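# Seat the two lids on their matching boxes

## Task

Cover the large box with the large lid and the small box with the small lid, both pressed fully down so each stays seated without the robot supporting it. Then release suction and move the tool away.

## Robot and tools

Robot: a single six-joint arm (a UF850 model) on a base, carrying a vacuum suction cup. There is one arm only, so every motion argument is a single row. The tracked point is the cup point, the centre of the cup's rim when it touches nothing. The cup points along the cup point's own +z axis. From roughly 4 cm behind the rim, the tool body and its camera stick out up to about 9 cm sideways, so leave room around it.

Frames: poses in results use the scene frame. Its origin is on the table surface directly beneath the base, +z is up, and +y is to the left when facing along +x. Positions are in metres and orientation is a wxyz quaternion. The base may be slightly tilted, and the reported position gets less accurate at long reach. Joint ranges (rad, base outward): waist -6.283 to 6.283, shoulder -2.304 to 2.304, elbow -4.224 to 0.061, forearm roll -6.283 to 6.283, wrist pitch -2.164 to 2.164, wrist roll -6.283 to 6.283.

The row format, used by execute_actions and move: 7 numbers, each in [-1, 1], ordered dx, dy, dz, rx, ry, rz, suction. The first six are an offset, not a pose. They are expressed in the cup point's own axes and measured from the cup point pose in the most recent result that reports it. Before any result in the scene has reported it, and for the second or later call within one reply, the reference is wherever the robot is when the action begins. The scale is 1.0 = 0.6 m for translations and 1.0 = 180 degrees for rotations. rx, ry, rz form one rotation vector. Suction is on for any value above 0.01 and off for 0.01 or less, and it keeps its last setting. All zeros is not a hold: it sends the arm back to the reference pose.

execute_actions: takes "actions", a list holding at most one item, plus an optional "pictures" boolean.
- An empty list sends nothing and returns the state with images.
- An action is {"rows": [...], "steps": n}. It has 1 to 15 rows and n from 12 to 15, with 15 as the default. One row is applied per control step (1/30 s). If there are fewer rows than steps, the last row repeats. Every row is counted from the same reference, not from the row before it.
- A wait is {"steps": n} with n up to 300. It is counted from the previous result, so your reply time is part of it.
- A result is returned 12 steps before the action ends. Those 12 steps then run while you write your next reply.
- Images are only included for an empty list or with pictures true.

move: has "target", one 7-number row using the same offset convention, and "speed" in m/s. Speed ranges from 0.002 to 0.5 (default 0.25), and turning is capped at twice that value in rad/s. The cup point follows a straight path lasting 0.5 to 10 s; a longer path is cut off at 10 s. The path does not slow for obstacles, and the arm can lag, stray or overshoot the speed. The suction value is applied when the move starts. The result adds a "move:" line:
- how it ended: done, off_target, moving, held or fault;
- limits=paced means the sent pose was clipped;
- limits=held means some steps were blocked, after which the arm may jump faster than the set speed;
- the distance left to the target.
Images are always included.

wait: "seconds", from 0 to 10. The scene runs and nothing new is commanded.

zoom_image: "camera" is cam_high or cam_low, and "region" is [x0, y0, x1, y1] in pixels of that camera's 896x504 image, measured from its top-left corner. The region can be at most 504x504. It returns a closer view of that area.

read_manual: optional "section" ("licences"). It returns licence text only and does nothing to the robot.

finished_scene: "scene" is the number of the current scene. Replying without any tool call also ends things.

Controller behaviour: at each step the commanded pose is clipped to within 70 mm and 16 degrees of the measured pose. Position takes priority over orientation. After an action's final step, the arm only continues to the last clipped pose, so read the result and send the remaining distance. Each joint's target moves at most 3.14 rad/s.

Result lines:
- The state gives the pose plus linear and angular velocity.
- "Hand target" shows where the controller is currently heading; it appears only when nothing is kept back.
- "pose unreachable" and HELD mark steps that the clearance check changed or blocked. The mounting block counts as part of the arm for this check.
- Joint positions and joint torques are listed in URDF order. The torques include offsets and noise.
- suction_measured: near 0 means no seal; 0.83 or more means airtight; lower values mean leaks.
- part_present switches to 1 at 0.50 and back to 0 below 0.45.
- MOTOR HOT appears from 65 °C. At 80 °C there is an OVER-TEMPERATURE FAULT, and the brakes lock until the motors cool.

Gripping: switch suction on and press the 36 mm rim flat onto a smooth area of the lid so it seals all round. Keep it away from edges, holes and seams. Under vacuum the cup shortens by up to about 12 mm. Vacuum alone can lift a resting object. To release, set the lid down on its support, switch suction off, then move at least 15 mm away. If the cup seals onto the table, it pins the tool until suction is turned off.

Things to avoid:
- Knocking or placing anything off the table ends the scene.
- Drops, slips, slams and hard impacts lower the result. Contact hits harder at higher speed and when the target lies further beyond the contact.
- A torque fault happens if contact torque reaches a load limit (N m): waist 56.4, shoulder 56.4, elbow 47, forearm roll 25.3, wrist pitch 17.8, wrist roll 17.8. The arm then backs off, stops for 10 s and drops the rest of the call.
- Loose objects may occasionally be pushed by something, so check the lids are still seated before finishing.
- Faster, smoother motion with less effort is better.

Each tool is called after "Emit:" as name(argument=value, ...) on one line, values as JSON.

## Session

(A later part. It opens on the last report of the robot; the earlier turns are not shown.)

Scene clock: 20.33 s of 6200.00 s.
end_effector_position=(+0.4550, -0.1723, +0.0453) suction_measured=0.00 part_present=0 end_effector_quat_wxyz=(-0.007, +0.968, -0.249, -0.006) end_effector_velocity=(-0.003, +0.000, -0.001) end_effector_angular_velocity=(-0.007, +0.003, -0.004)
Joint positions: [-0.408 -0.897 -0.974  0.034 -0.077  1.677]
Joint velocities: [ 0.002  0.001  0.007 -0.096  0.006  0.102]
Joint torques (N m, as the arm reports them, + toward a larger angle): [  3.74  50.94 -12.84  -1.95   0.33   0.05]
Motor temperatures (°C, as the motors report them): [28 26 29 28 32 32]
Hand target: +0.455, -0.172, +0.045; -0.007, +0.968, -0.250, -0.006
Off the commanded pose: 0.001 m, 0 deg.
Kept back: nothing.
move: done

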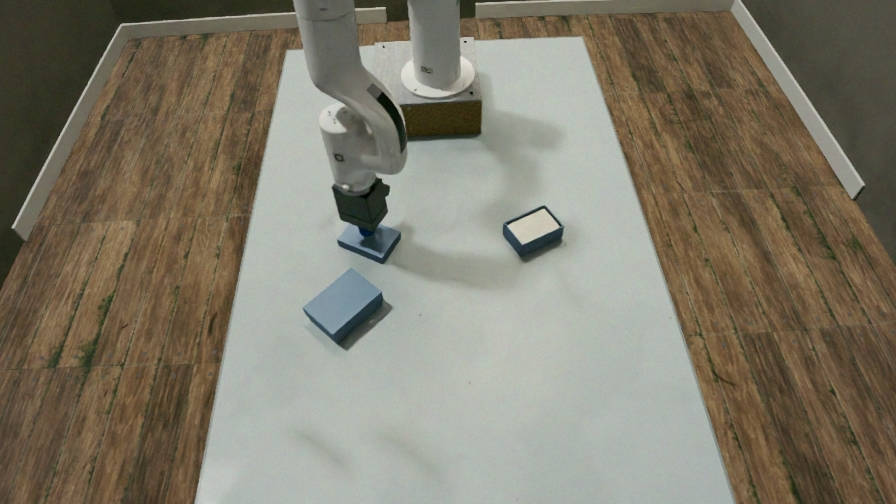

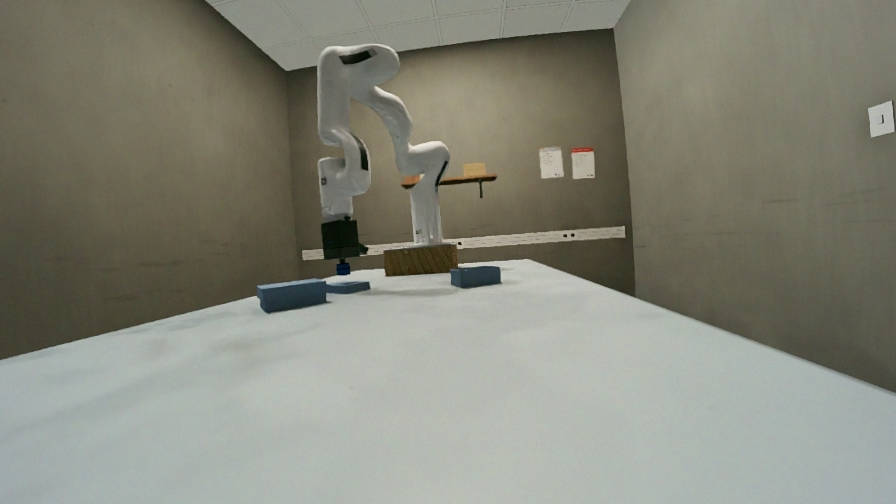

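Emit:
move(target=[-0.001,-0.002,0.046,0,0,0,1], speed=0.05)

Emit:
move(target=[0,0,-0.1,0,0,0,1], speed=0.12)

Emit:
move(target=[-0.287,-0.535,0.022,0,0,-0.311,1])

Emit:
zoom_image(camera="cam_high", region=[492, 190, 576, 274])

Emit:
zoom_image(camera="cam_low", region=[435, 235, 515, 295])

Scene clock: 21.73 s of 6200.00 s.
end_effector_position=(+0.4549, -0.1706, +0.0180) suction_measured=0.91 part_present=1 end_effector_quat_wxyz=(-0.007, +0.968, -0.249, -0.006) end_effector_velocity=(+0.000, +0.000, -0.001) end_effector_angular_velocity=(+0.001, -0.001, +0.000)
Joint positions: [-0.405 -0.963 -1.002  0.049 -0.038  1.665]
Joint velocities: [ 0.    -0.003 -0.002  0.027  0.002 -0.028]
Joint torques (N m, as the arm reports them, + toward a larger angle): [  3.15  52.81 -12.14  -1.95   0.33  -0.23]
Motor temperatures (°C, as the motors report them): [28 26 29 28 32 32]
Hand target: +0.455, -0.171, +0.018; -0.007, +0.968, -0.249, -0.006
Off the commanded pose: 0.000 m, 0 deg.
Kept back: nothing.
move: done

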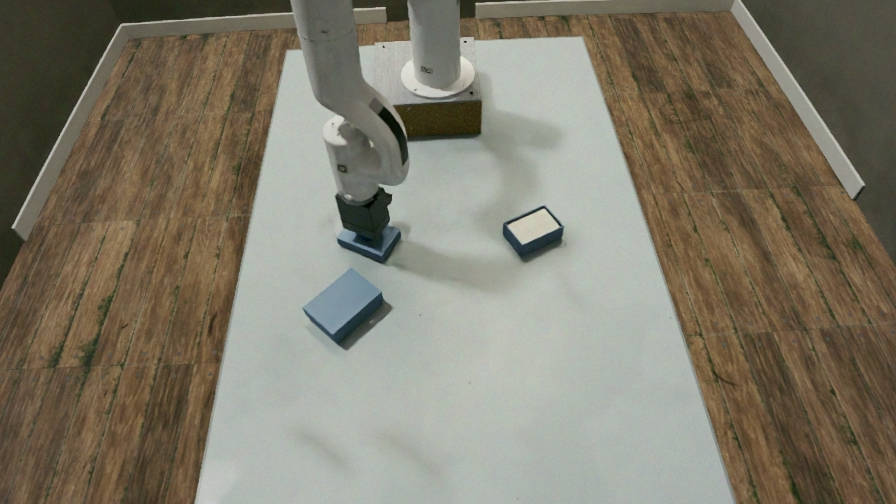

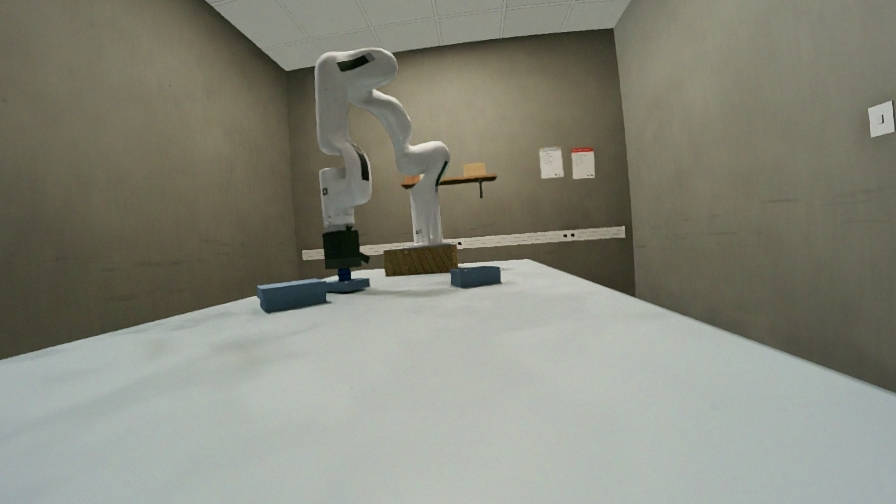

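Scene clock: 22.67 s of 6200.00 s.
end_effector_position=(+0.4552, -0.1715, +0.0777) suction_measured=0.94 part_present=1 end_effector_quat_wxyz=(-0.007, +0.968, -0.249, -0.006) end_effector_velocity=(-0.000, -0.000, +0.001) end_effector_angular_velocity=(-0.001, +0.001, -0.002)
Joint positions: [-0.406 -0.818 -0.943  0.016 -0.125  1.698]
Joint velocities: [-0.     0.003  0.002 -0.008 -0.002  0.009]
Joint torques (N m, as the arm reports them, + toward a larger angle): [  3.51  50.58 -13.7   -1.71   0.36  -0.03]
Motor temperatures (°C, as the motors report them): [28 26 29 28 32 32]
Hand target: +0.455, -0.172, +0.078; -0.007, +0.968, -0.249, -0.006
Off the commanded pose: 0.000 m, 0 deg.
Kept back: nothing.
move: done

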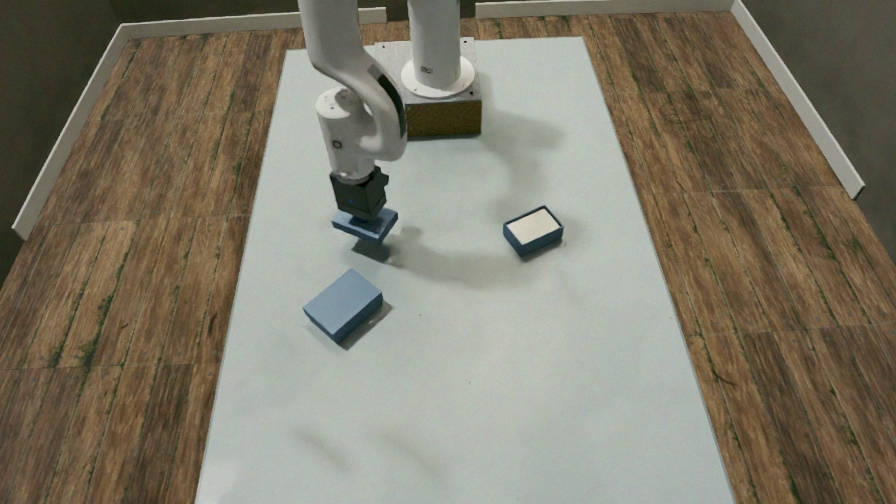

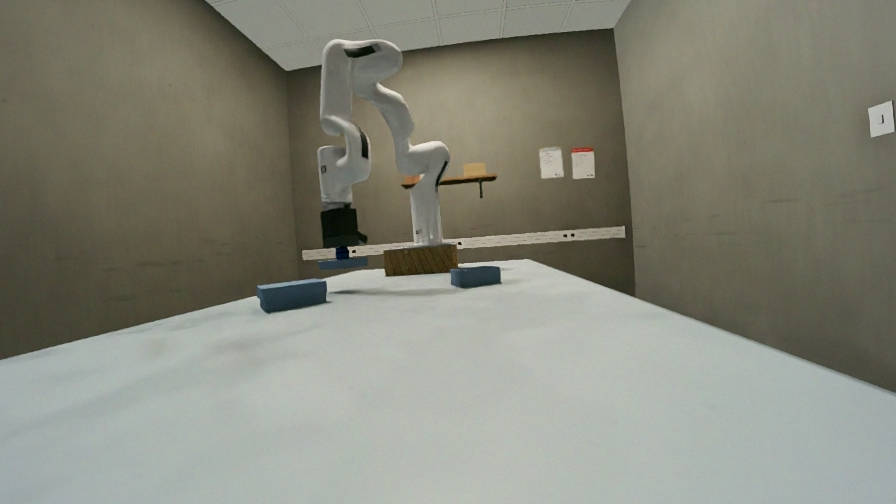

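Scene clock: 25.13 s of 6200.00 s.
end_effector_position=(+0.4584, +0.1924, +0.0699) suction_measured=0.94 part_present=1 end_effector_quat_wxyz=(-0.008, +0.972, +0.234, -0.002) end_effector_velocity=(-0.000, +0.002, -0.000) end_effector_angular_velocity=(+0.002, +0.001, +0.006)
Joint positions: [ 0.353 -0.861 -0.984 -0.007 -0.122  1.502]
Joint velocities: [ 0.003 -0.001 -0.002  0.018 -0.001 -0.021]
Joint torques (N m, as the arm reports them, + toward a larger angle): [  3.68  51.77 -13.75  -2.44   0.39   0.09]
Motor temperatures (°C, as the motors report them): [28 26 29 28 32 32]
Hand target: +0.458, +0.193, +0.070; -0.008, +0.972, +0.234, -0.002
Off the commanded pose: 0.001 m, 0 deg.
Kept back: nothing.
move: done

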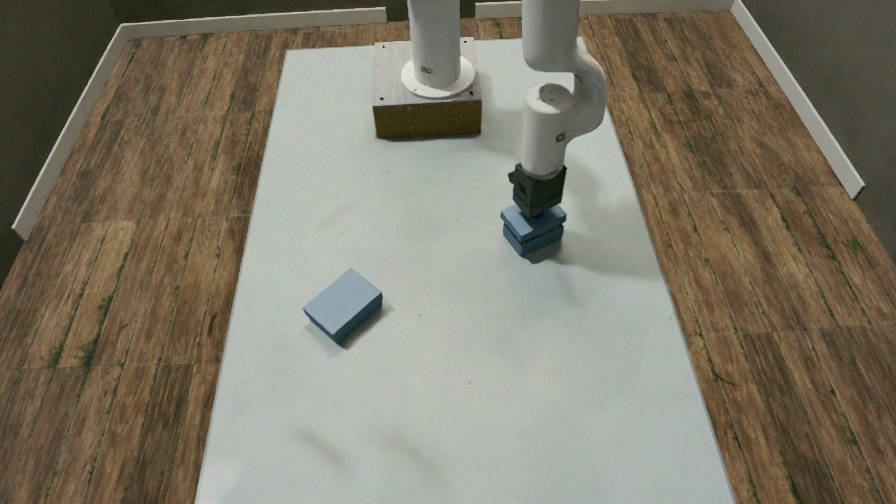

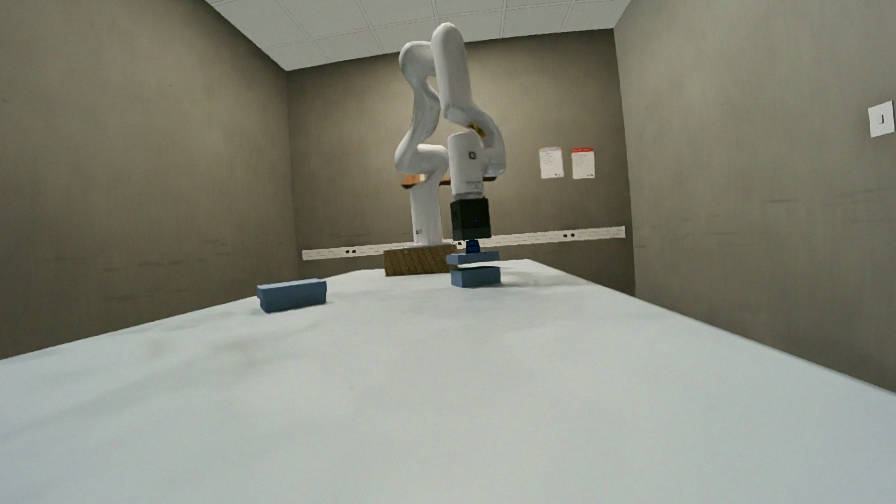

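Region (492, 190, 576, 274) of cam_high's 896x504 image, scaled by 6.000, with more detail than that image has.

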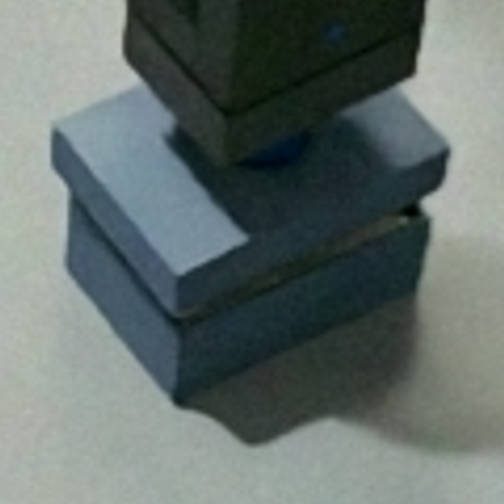

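Region (435, 235, 515, 295) of cam_low's 896x504 image, scaled by 6.300, with more detail than that image has; it fills the top 378 rows of this view, and the rest is white.

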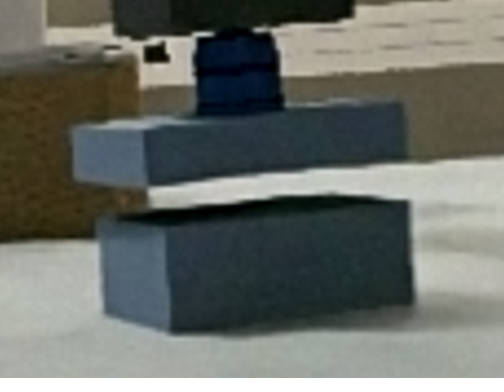

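Emit:
move(target=[0.004,-0.0042,0.019,0,0,0,1], speed=0.04)

Emit:
zoom_image(camera="cam_high", region=[492, 190, 576, 274])

Emit:
zoom_image(camera="cam_low", region=[435, 235, 515, 295])

Scene clock: 26.43 s of 6200.00 s.
end_effector_position=(+0.4593, +0.1958, +0.0587) suction_measured=0.94 part_present=1 end_effector_quat_wxyz=(-0.008, +0.972, +0.234, -0.002) end_effector_velocity=(+0.000, +0.000, -0.001) end_effector_angular_velocity=(-0.000, -0.000, -0.000)
Joint positions: [ 0.358 -0.891 -1.001 -0.007 -0.109  1.508]
Joint velocities: [ 0.    -0.004 -0.002 -0.002  0.001  0.003]
Joint torques (N m, as the arm reports them, + toward a larger angle): [  4.06  52.54 -13.5   -2.     0.39  -0.02]
Motor temperatures (°C, as the motors report them): [28 26 29 28 32 32]
Hand target: +0.459, +0.196, +0.059; -0.008, +0.972, +0.234, -0.002
Off the commanded pose: 0.000 m, 0 deg.
Kept back: nothing.
move: done

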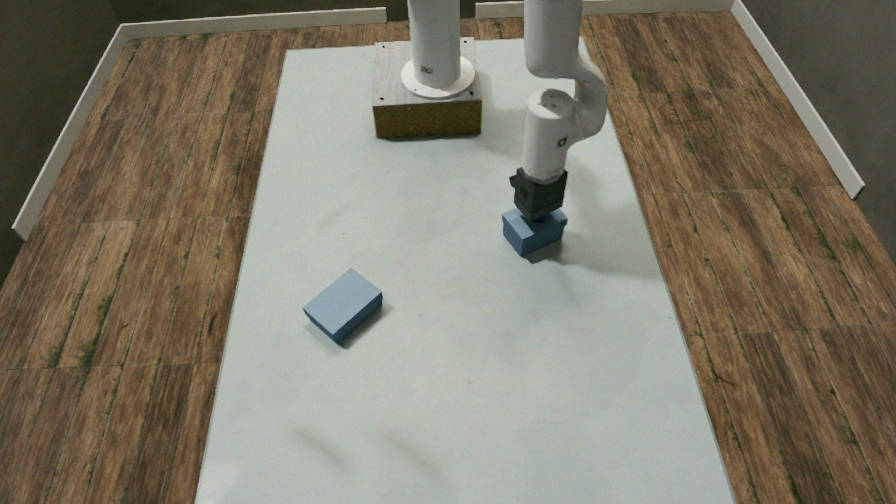

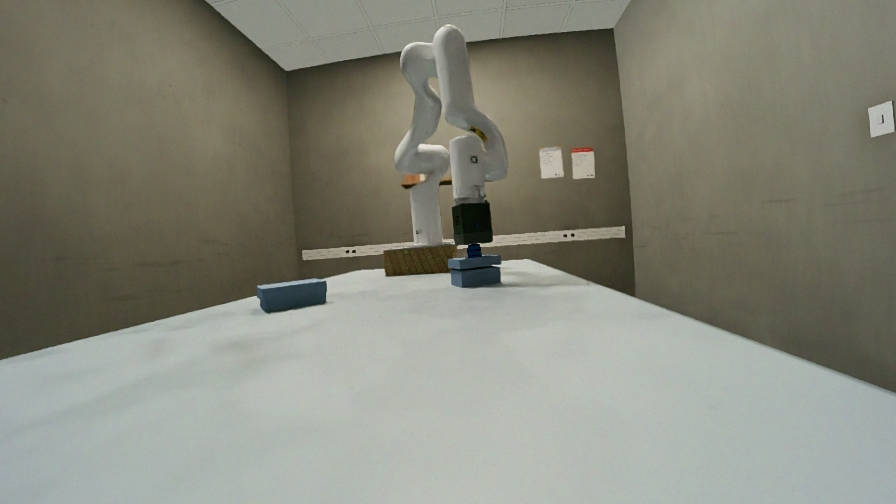

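Region (492, 190, 576, 274) of cam_high's 896x504 image, scaled by 6.000, with more detail than that image has.

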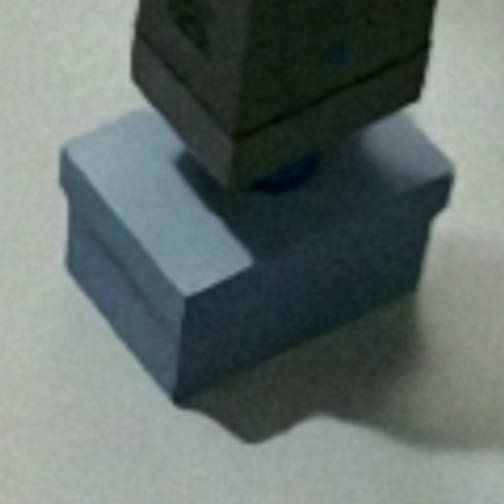

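Region (435, 235, 515, 295) of cam_low's 896x504 image, scaled by 6.300, with more detail than that image has; it fills the top 378 rows of this view, and the rest is white.

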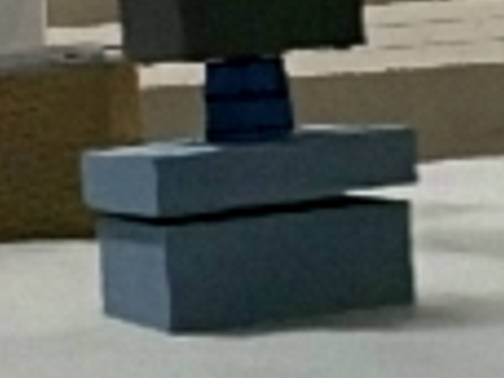

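Emit:
move(target=[0,0,0.024,0,0,0,1], speed=0.025)

Emit:
zoom_image(camera="cam_low", region=[435, 235, 515, 295])

Scene clock: 27.57 s of 6200.00 s.
end_effector_position=(+0.4616, +0.1971, +0.0456) suction_measured=0.94 part_present=1 end_effector_quat_wxyz=(-0.008, +0.972, +0.234, +0.001) end_effector_velocity=(-0.002, -0.001, -0.002) end_effector_angular_velocity=(-0.002, +0.004, -0.000)
Joint positions: [ 0.358 -0.923 -1.017 -0.009 -0.087  1.509]
Joint velocities: [-0.001 -0.004  0.    -0.001  0.    -0.   ]
Joint torques (N m, as the arm reports them, + toward a larger angle): [ 0.94 20.37  2.1  -2.05 -1.85 -0.12]
Motor temperatures (°C, as the motors report them): [28 26 29 28 32 32]
Hand target: +0.459, +0.196, +0.044; -0.008, +0.972, +0.234, -0.002
Off the commanded pose: 0.003 m, 0 deg.
Kept back: nothing.
move: done

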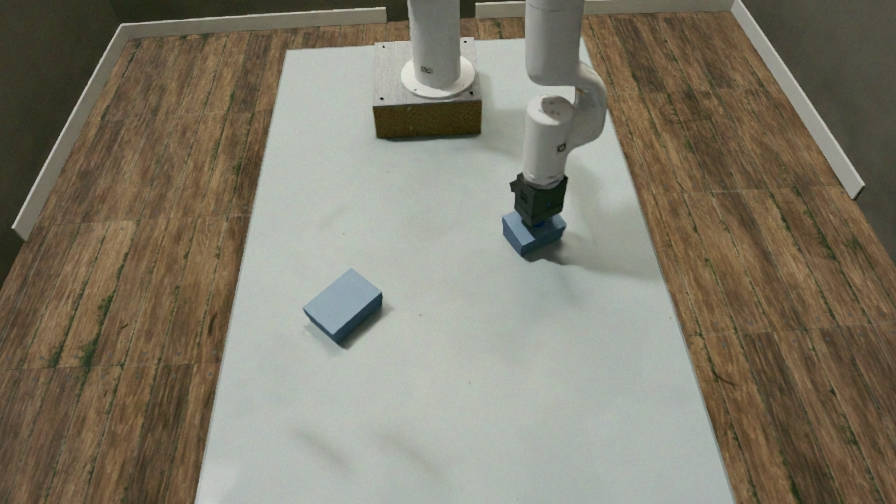

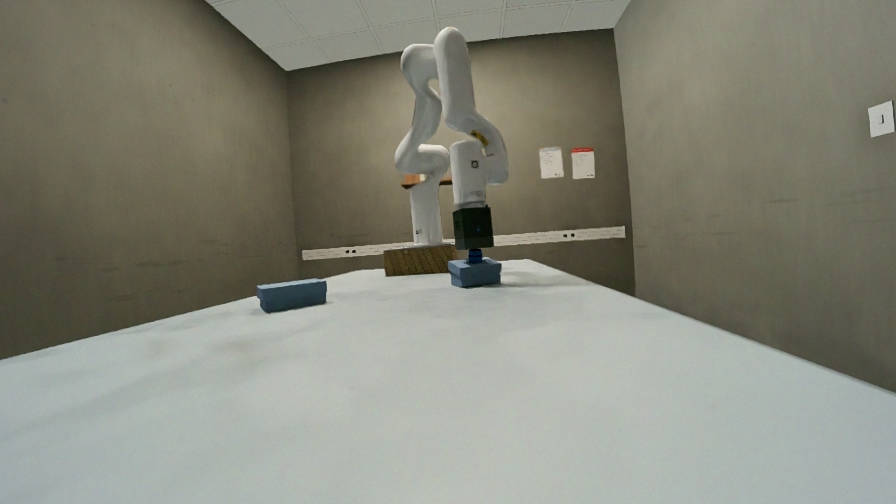

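Region (435, 235, 515, 295) of cam_low's 896x504 image, scaled by 6.300, with more detail than that image has; it fills the top 378 rows of this view, and the rest is white.

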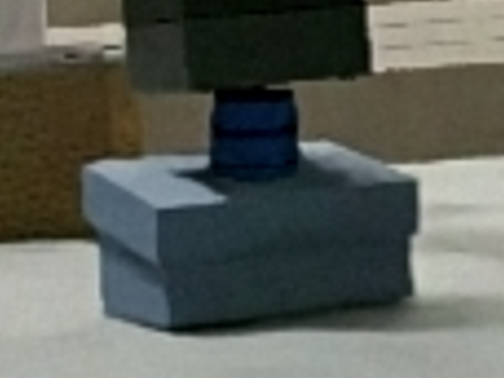

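Back edge caught; lift and shift back.

Emit:
move(target=[-0.0065,0,-0.021,0,-0.002,0,1], speed=0.03)

Emit:
zoom_image(camera="cam_high", region=[492, 190, 576, 274])

Emit:
zoom_image(camera="cam_low", region=[435, 235, 515, 295])

Scene clock: 28.87 s of 6200.00 s.
end_effector_position=(+0.4581, +0.1951, +0.0580) suction_measured=0.94 part_present=1 end_effector_quat_wxyz=(-0.007, +0.972, +0.234, -0.002) end_effector_velocity=(-0.000, +0.000, +0.001) end_effector_angular_velocity=(+0.000, -0.001, +0.001)
Joint positions: [ 0.358 -0.891 -0.998 -0.012 -0.107  1.511]
Joint velocities: [ 0.001  0.003  0.002 -0.001 -0.     0.001]
Joint torques (N m, as the arm reports them, + toward a larger angle): [  3.77  51.42 -13.59  -2.22   0.34  -0.04]
Motor temperatures (°C, as the motors report them): [28 26 29 28 32 32]
Hand target: +0.458, +0.195, +0.058; -0.007, +0.972, +0.234, -0.002
Off the commanded pose: 0.000 m, 0 deg.
Kept back: nothing.
move: done

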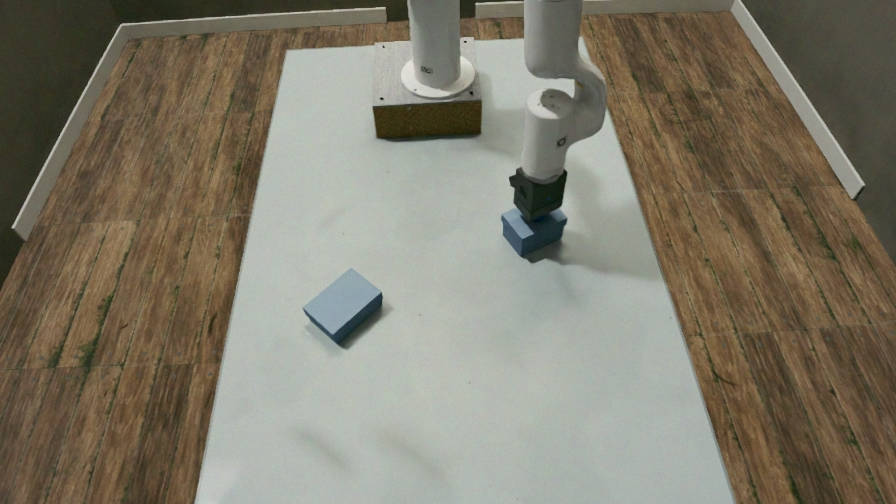

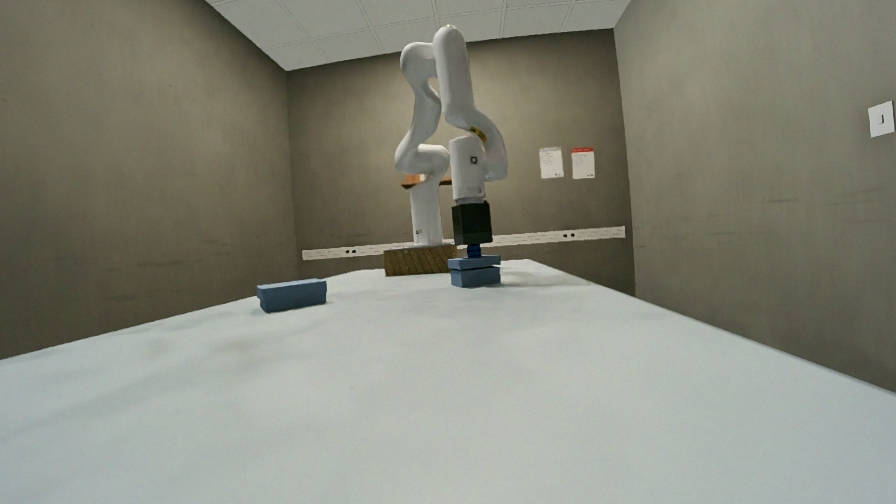

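Region (492, 190, 576, 274) of cam_high's 896x504 image, scaled by 6.000, with more detail than that image has.

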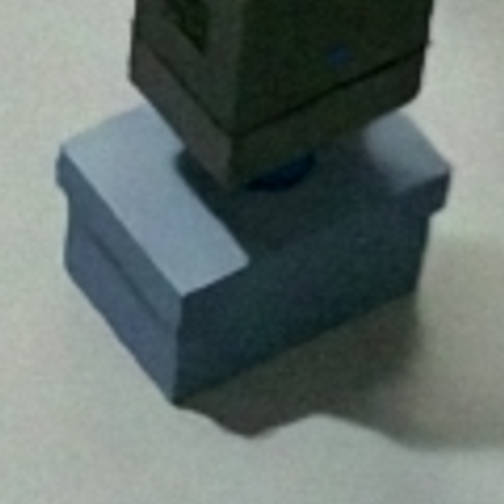

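Region (435, 235, 515, 295) of cam_low's 896x504 image, scaled by 6.300, with more detail than that image has; it fills the top 378 rows of this view, and the rest is white.

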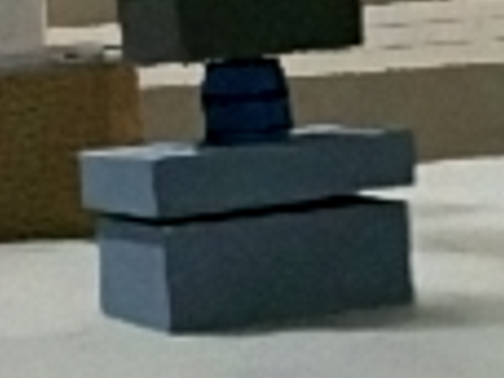

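Emit:
move(target=[-0.002,-0.002,0.016,0,0,0,1], speed=0.015)

Emit:
zoom_image(camera="cam_low", region=[435, 235, 515, 295])

Scene clock: 30.17 s of 6200.00 s.
end_effector_position=(+0.4564, +0.1957, +0.0485) suction_measured=0.94 part_present=1 end_effector_quat_wxyz=(-0.007, +0.972, +0.234, -0.002) end_effector_velocity=(+0.000, +0.000, -0.001) end_effector_angular_velocity=(+0.000, -0.001, +0.000)
Joint positions: [ 0.36  -0.912 -1.003 -0.013 -0.091  1.515]
Joint velocities: [ 0.    -0.001 -0.001 -0.001  0.001  0.002]
Joint torques (N m, as the arm reports them, + toward a larger angle): [  4.39  52.48 -13.29  -2.03   0.36   0.01]
Motor temperatures (°C, as the motors report them): [28 27 29 28 32 32]
Hand target: +0.456, +0.196, +0.048; -0.007, +0.972, +0.234, -0.002
Off the commanded pose: 0.000 m, 0 deg.
Kept back: nothing.
move: done

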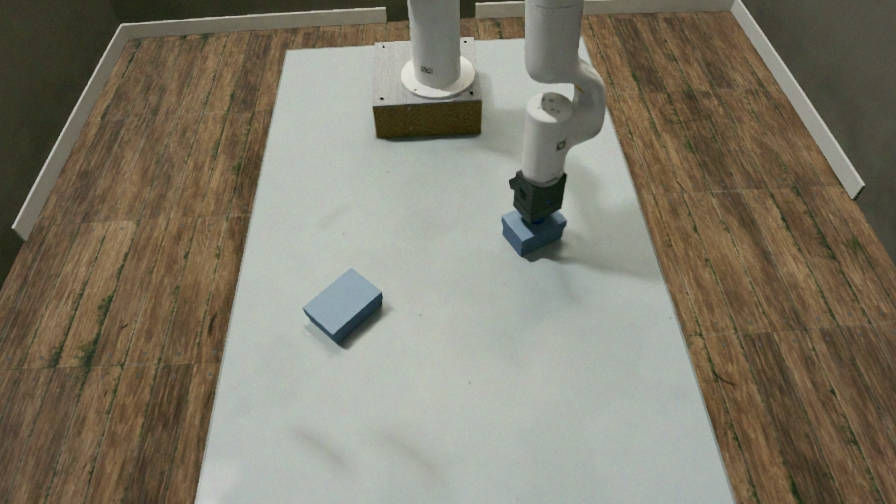

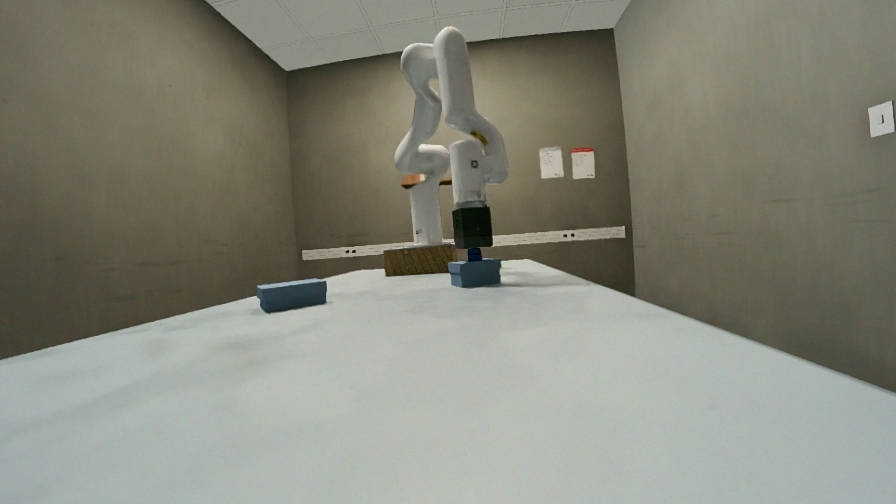

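Region (435, 235, 515, 295) of cam_low's 896x504 image, scaled by 6.300, with more detail than that image has; it fills the top 378 rows of this view, and the rest is white.

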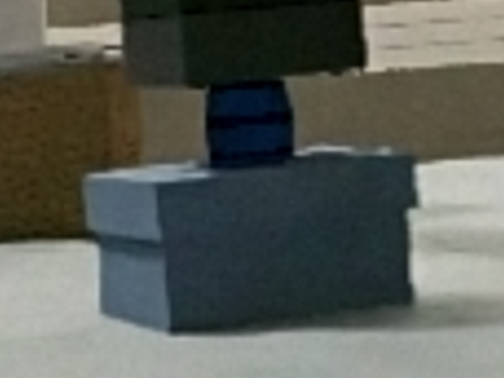

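Emit:
move(target=[0,0,0.027,0,0,0,1], speed=0.025)

Emit:
execute_actions(actions=[{"rows":[[0,0,0,0,0,0,0]],"steps":12}])

Emit:
move(target=[0,0,-0.2,0,0,0,0], speed=0.2)

Emit:
zoom_image(camera="cam_low", region=[435, 235, 515, 295])

Scene clock: 37.20 s of 6200.00 s.
end_effector_position=(+0.4563, +0.1960, +0.0325) suction_measured=0.94 part_present=1 end_effector_quat_wxyz=(-0.007, +0.972, +0.234, -0.002) end_effector_velocity=(-0.001, -0.000, -0.002) end_effector_angular_velocity=(-0.001, +0.001, +0.000)
Joint positions: [ 0.36  -0.951 -1.02  -0.017 -0.069  1.519]
Joint velocities: [-0.    -0.004 -0.001 -0.002  0.001  0.002]
Joint torques (N m, as the arm reports them, + toward a larger angle): [  3.75  51.56 -12.87  -2.29   0.54  -0.09]
Motor temperatures (°C, as the motors report them): [28 27 29 28 32 32]
Hand target: +0.456, +0.196, +0.032; -0.007, +0.972, +0.234, -0.002
Off the commanded pose: 0.000 m, 0 deg.
Kept back: nothing.
After step 90, 3.10 s passed at rest.
move: done

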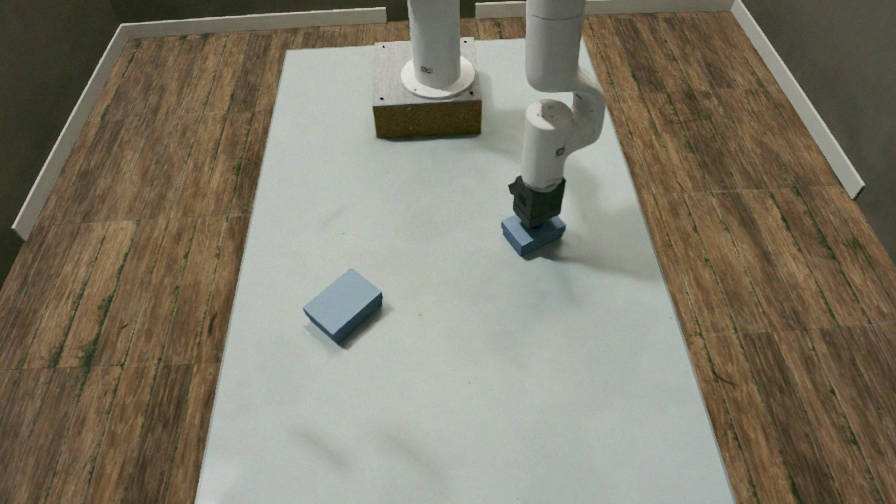

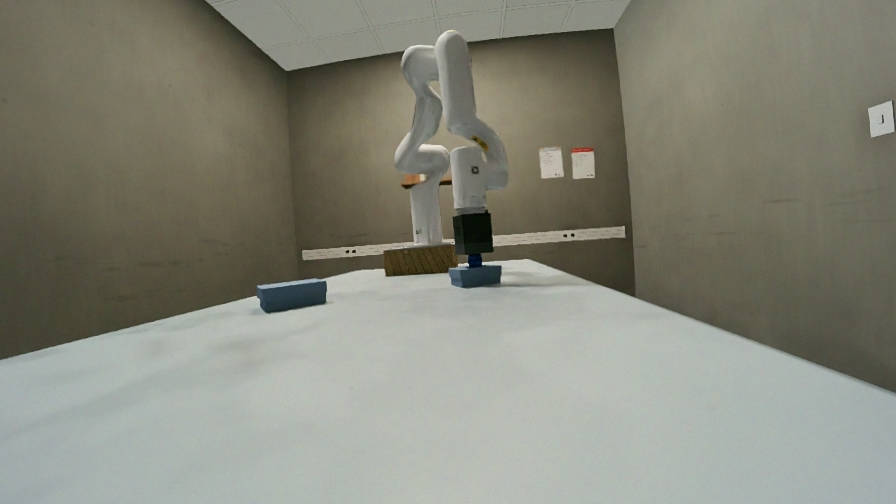

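Scene clock: 37.23 s of 6200.00 s.
end_effector_position=(+0.4563, +0.1960, +0.0325) suction_measured=0.94 part_present=1 end_effector_quat_wxyz=(-0.007, +0.972, +0.234, -0.002) end_effector_velocity=(+0.000, -0.000, -0.001) end_effector_angular_velocity=(+0.000, -0.000, +0.001)
Joint positions: [ 0.36  -0.951 -1.02  -0.017 -0.069  1.519]
Joint velocities: [-0.    -0.002 -0.001 -0.002  0.001  0.001]
Joint torques (N m, as the arm reports them, + toward a larger angle): [  3.68  51.23 -12.68  -2.09   0.53  -0.07]
Motor temperatures (°C, as the motors report them): [28 27 29 28 32 32]
Kept back: the last 12 steps of this action, its rows measured from the state above.
Steps of this call (step 1: nothing new was sent). Readings (end_effector_position | what the end effector reports):
1: the state above

Scene clock: 38.73 s of 6200.00 s.
end_effector_position=(+0.4573, +0.1943, +0.1523) suction_measured=0.00 part_present=0 end_effector_quat_wxyz=(-0.007, +0.972, +0.234, -0.002) end_effector_velocity=(+0.001, +0.000, +0.003) end_effector_angular_velocity=(+0.001, -0.003, -0.001)
Joint positions: [ 0.36  -0.671 -0.93  -0.005 -0.259  1.507]
Joint velocities: [-0.001  0.007  0.001  0.    -0.003  0.   ]
Joint torques (N m, as the arm reports them, + toward a larger angle): [  4.34  47.54 -16.47  -2.01   0.37  -0.01]
Motor temperatures (°C, as the motors report them): [28 27 29 28 32 32]
Hand target: +0.457, +0.194, +0.153; -0.007, +0.972, +0.234, -0.002
Off your previous action's commanded pose: 0.000 m, 0 deg at its last step (step 12 of this call).
Off the commanded pose: 0.000 m, 0 deg.
Kept back: nothing.
move: done

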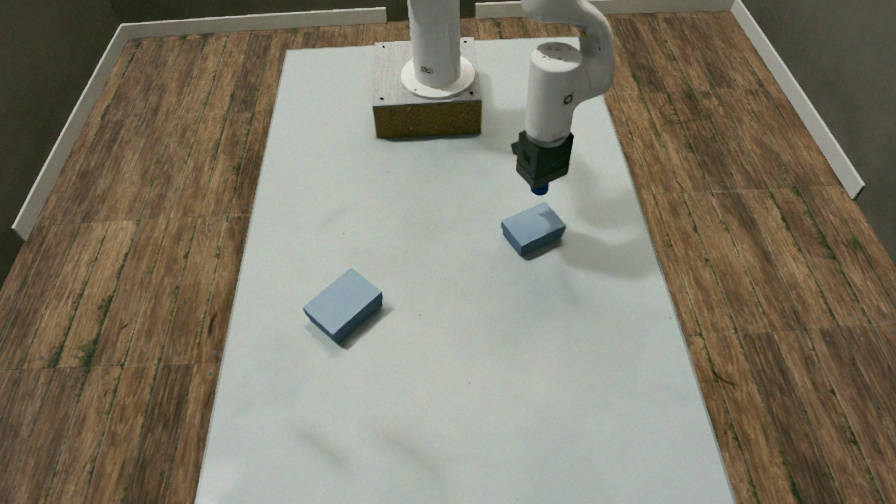

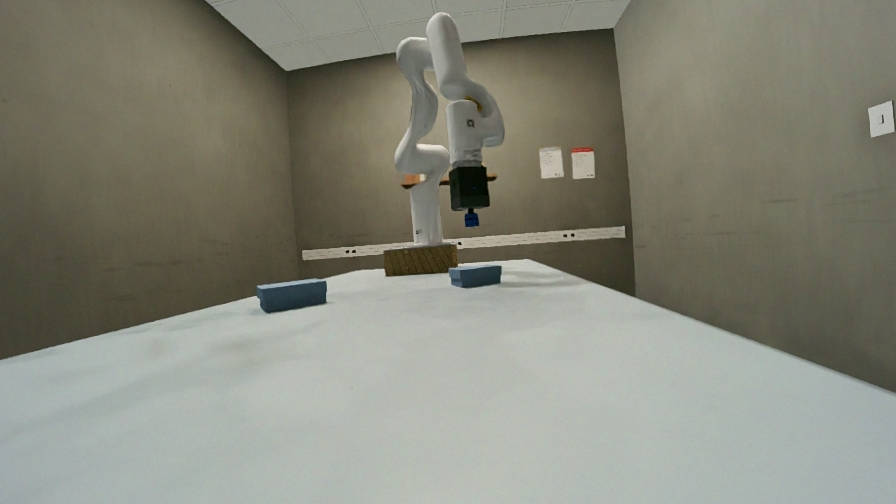

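Region (435, 235, 515, 295) of cam_low's 896x504 image, scaled by 6.300, with more detail than that image has; it fills the top 378 rows of this view, and the rest is white.

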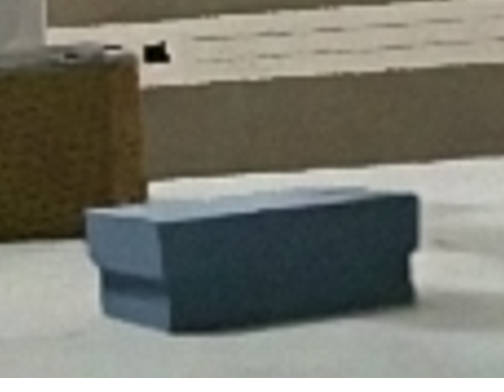

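Emit:
finished_scene(scene=1)

The scene is finished: the task was done.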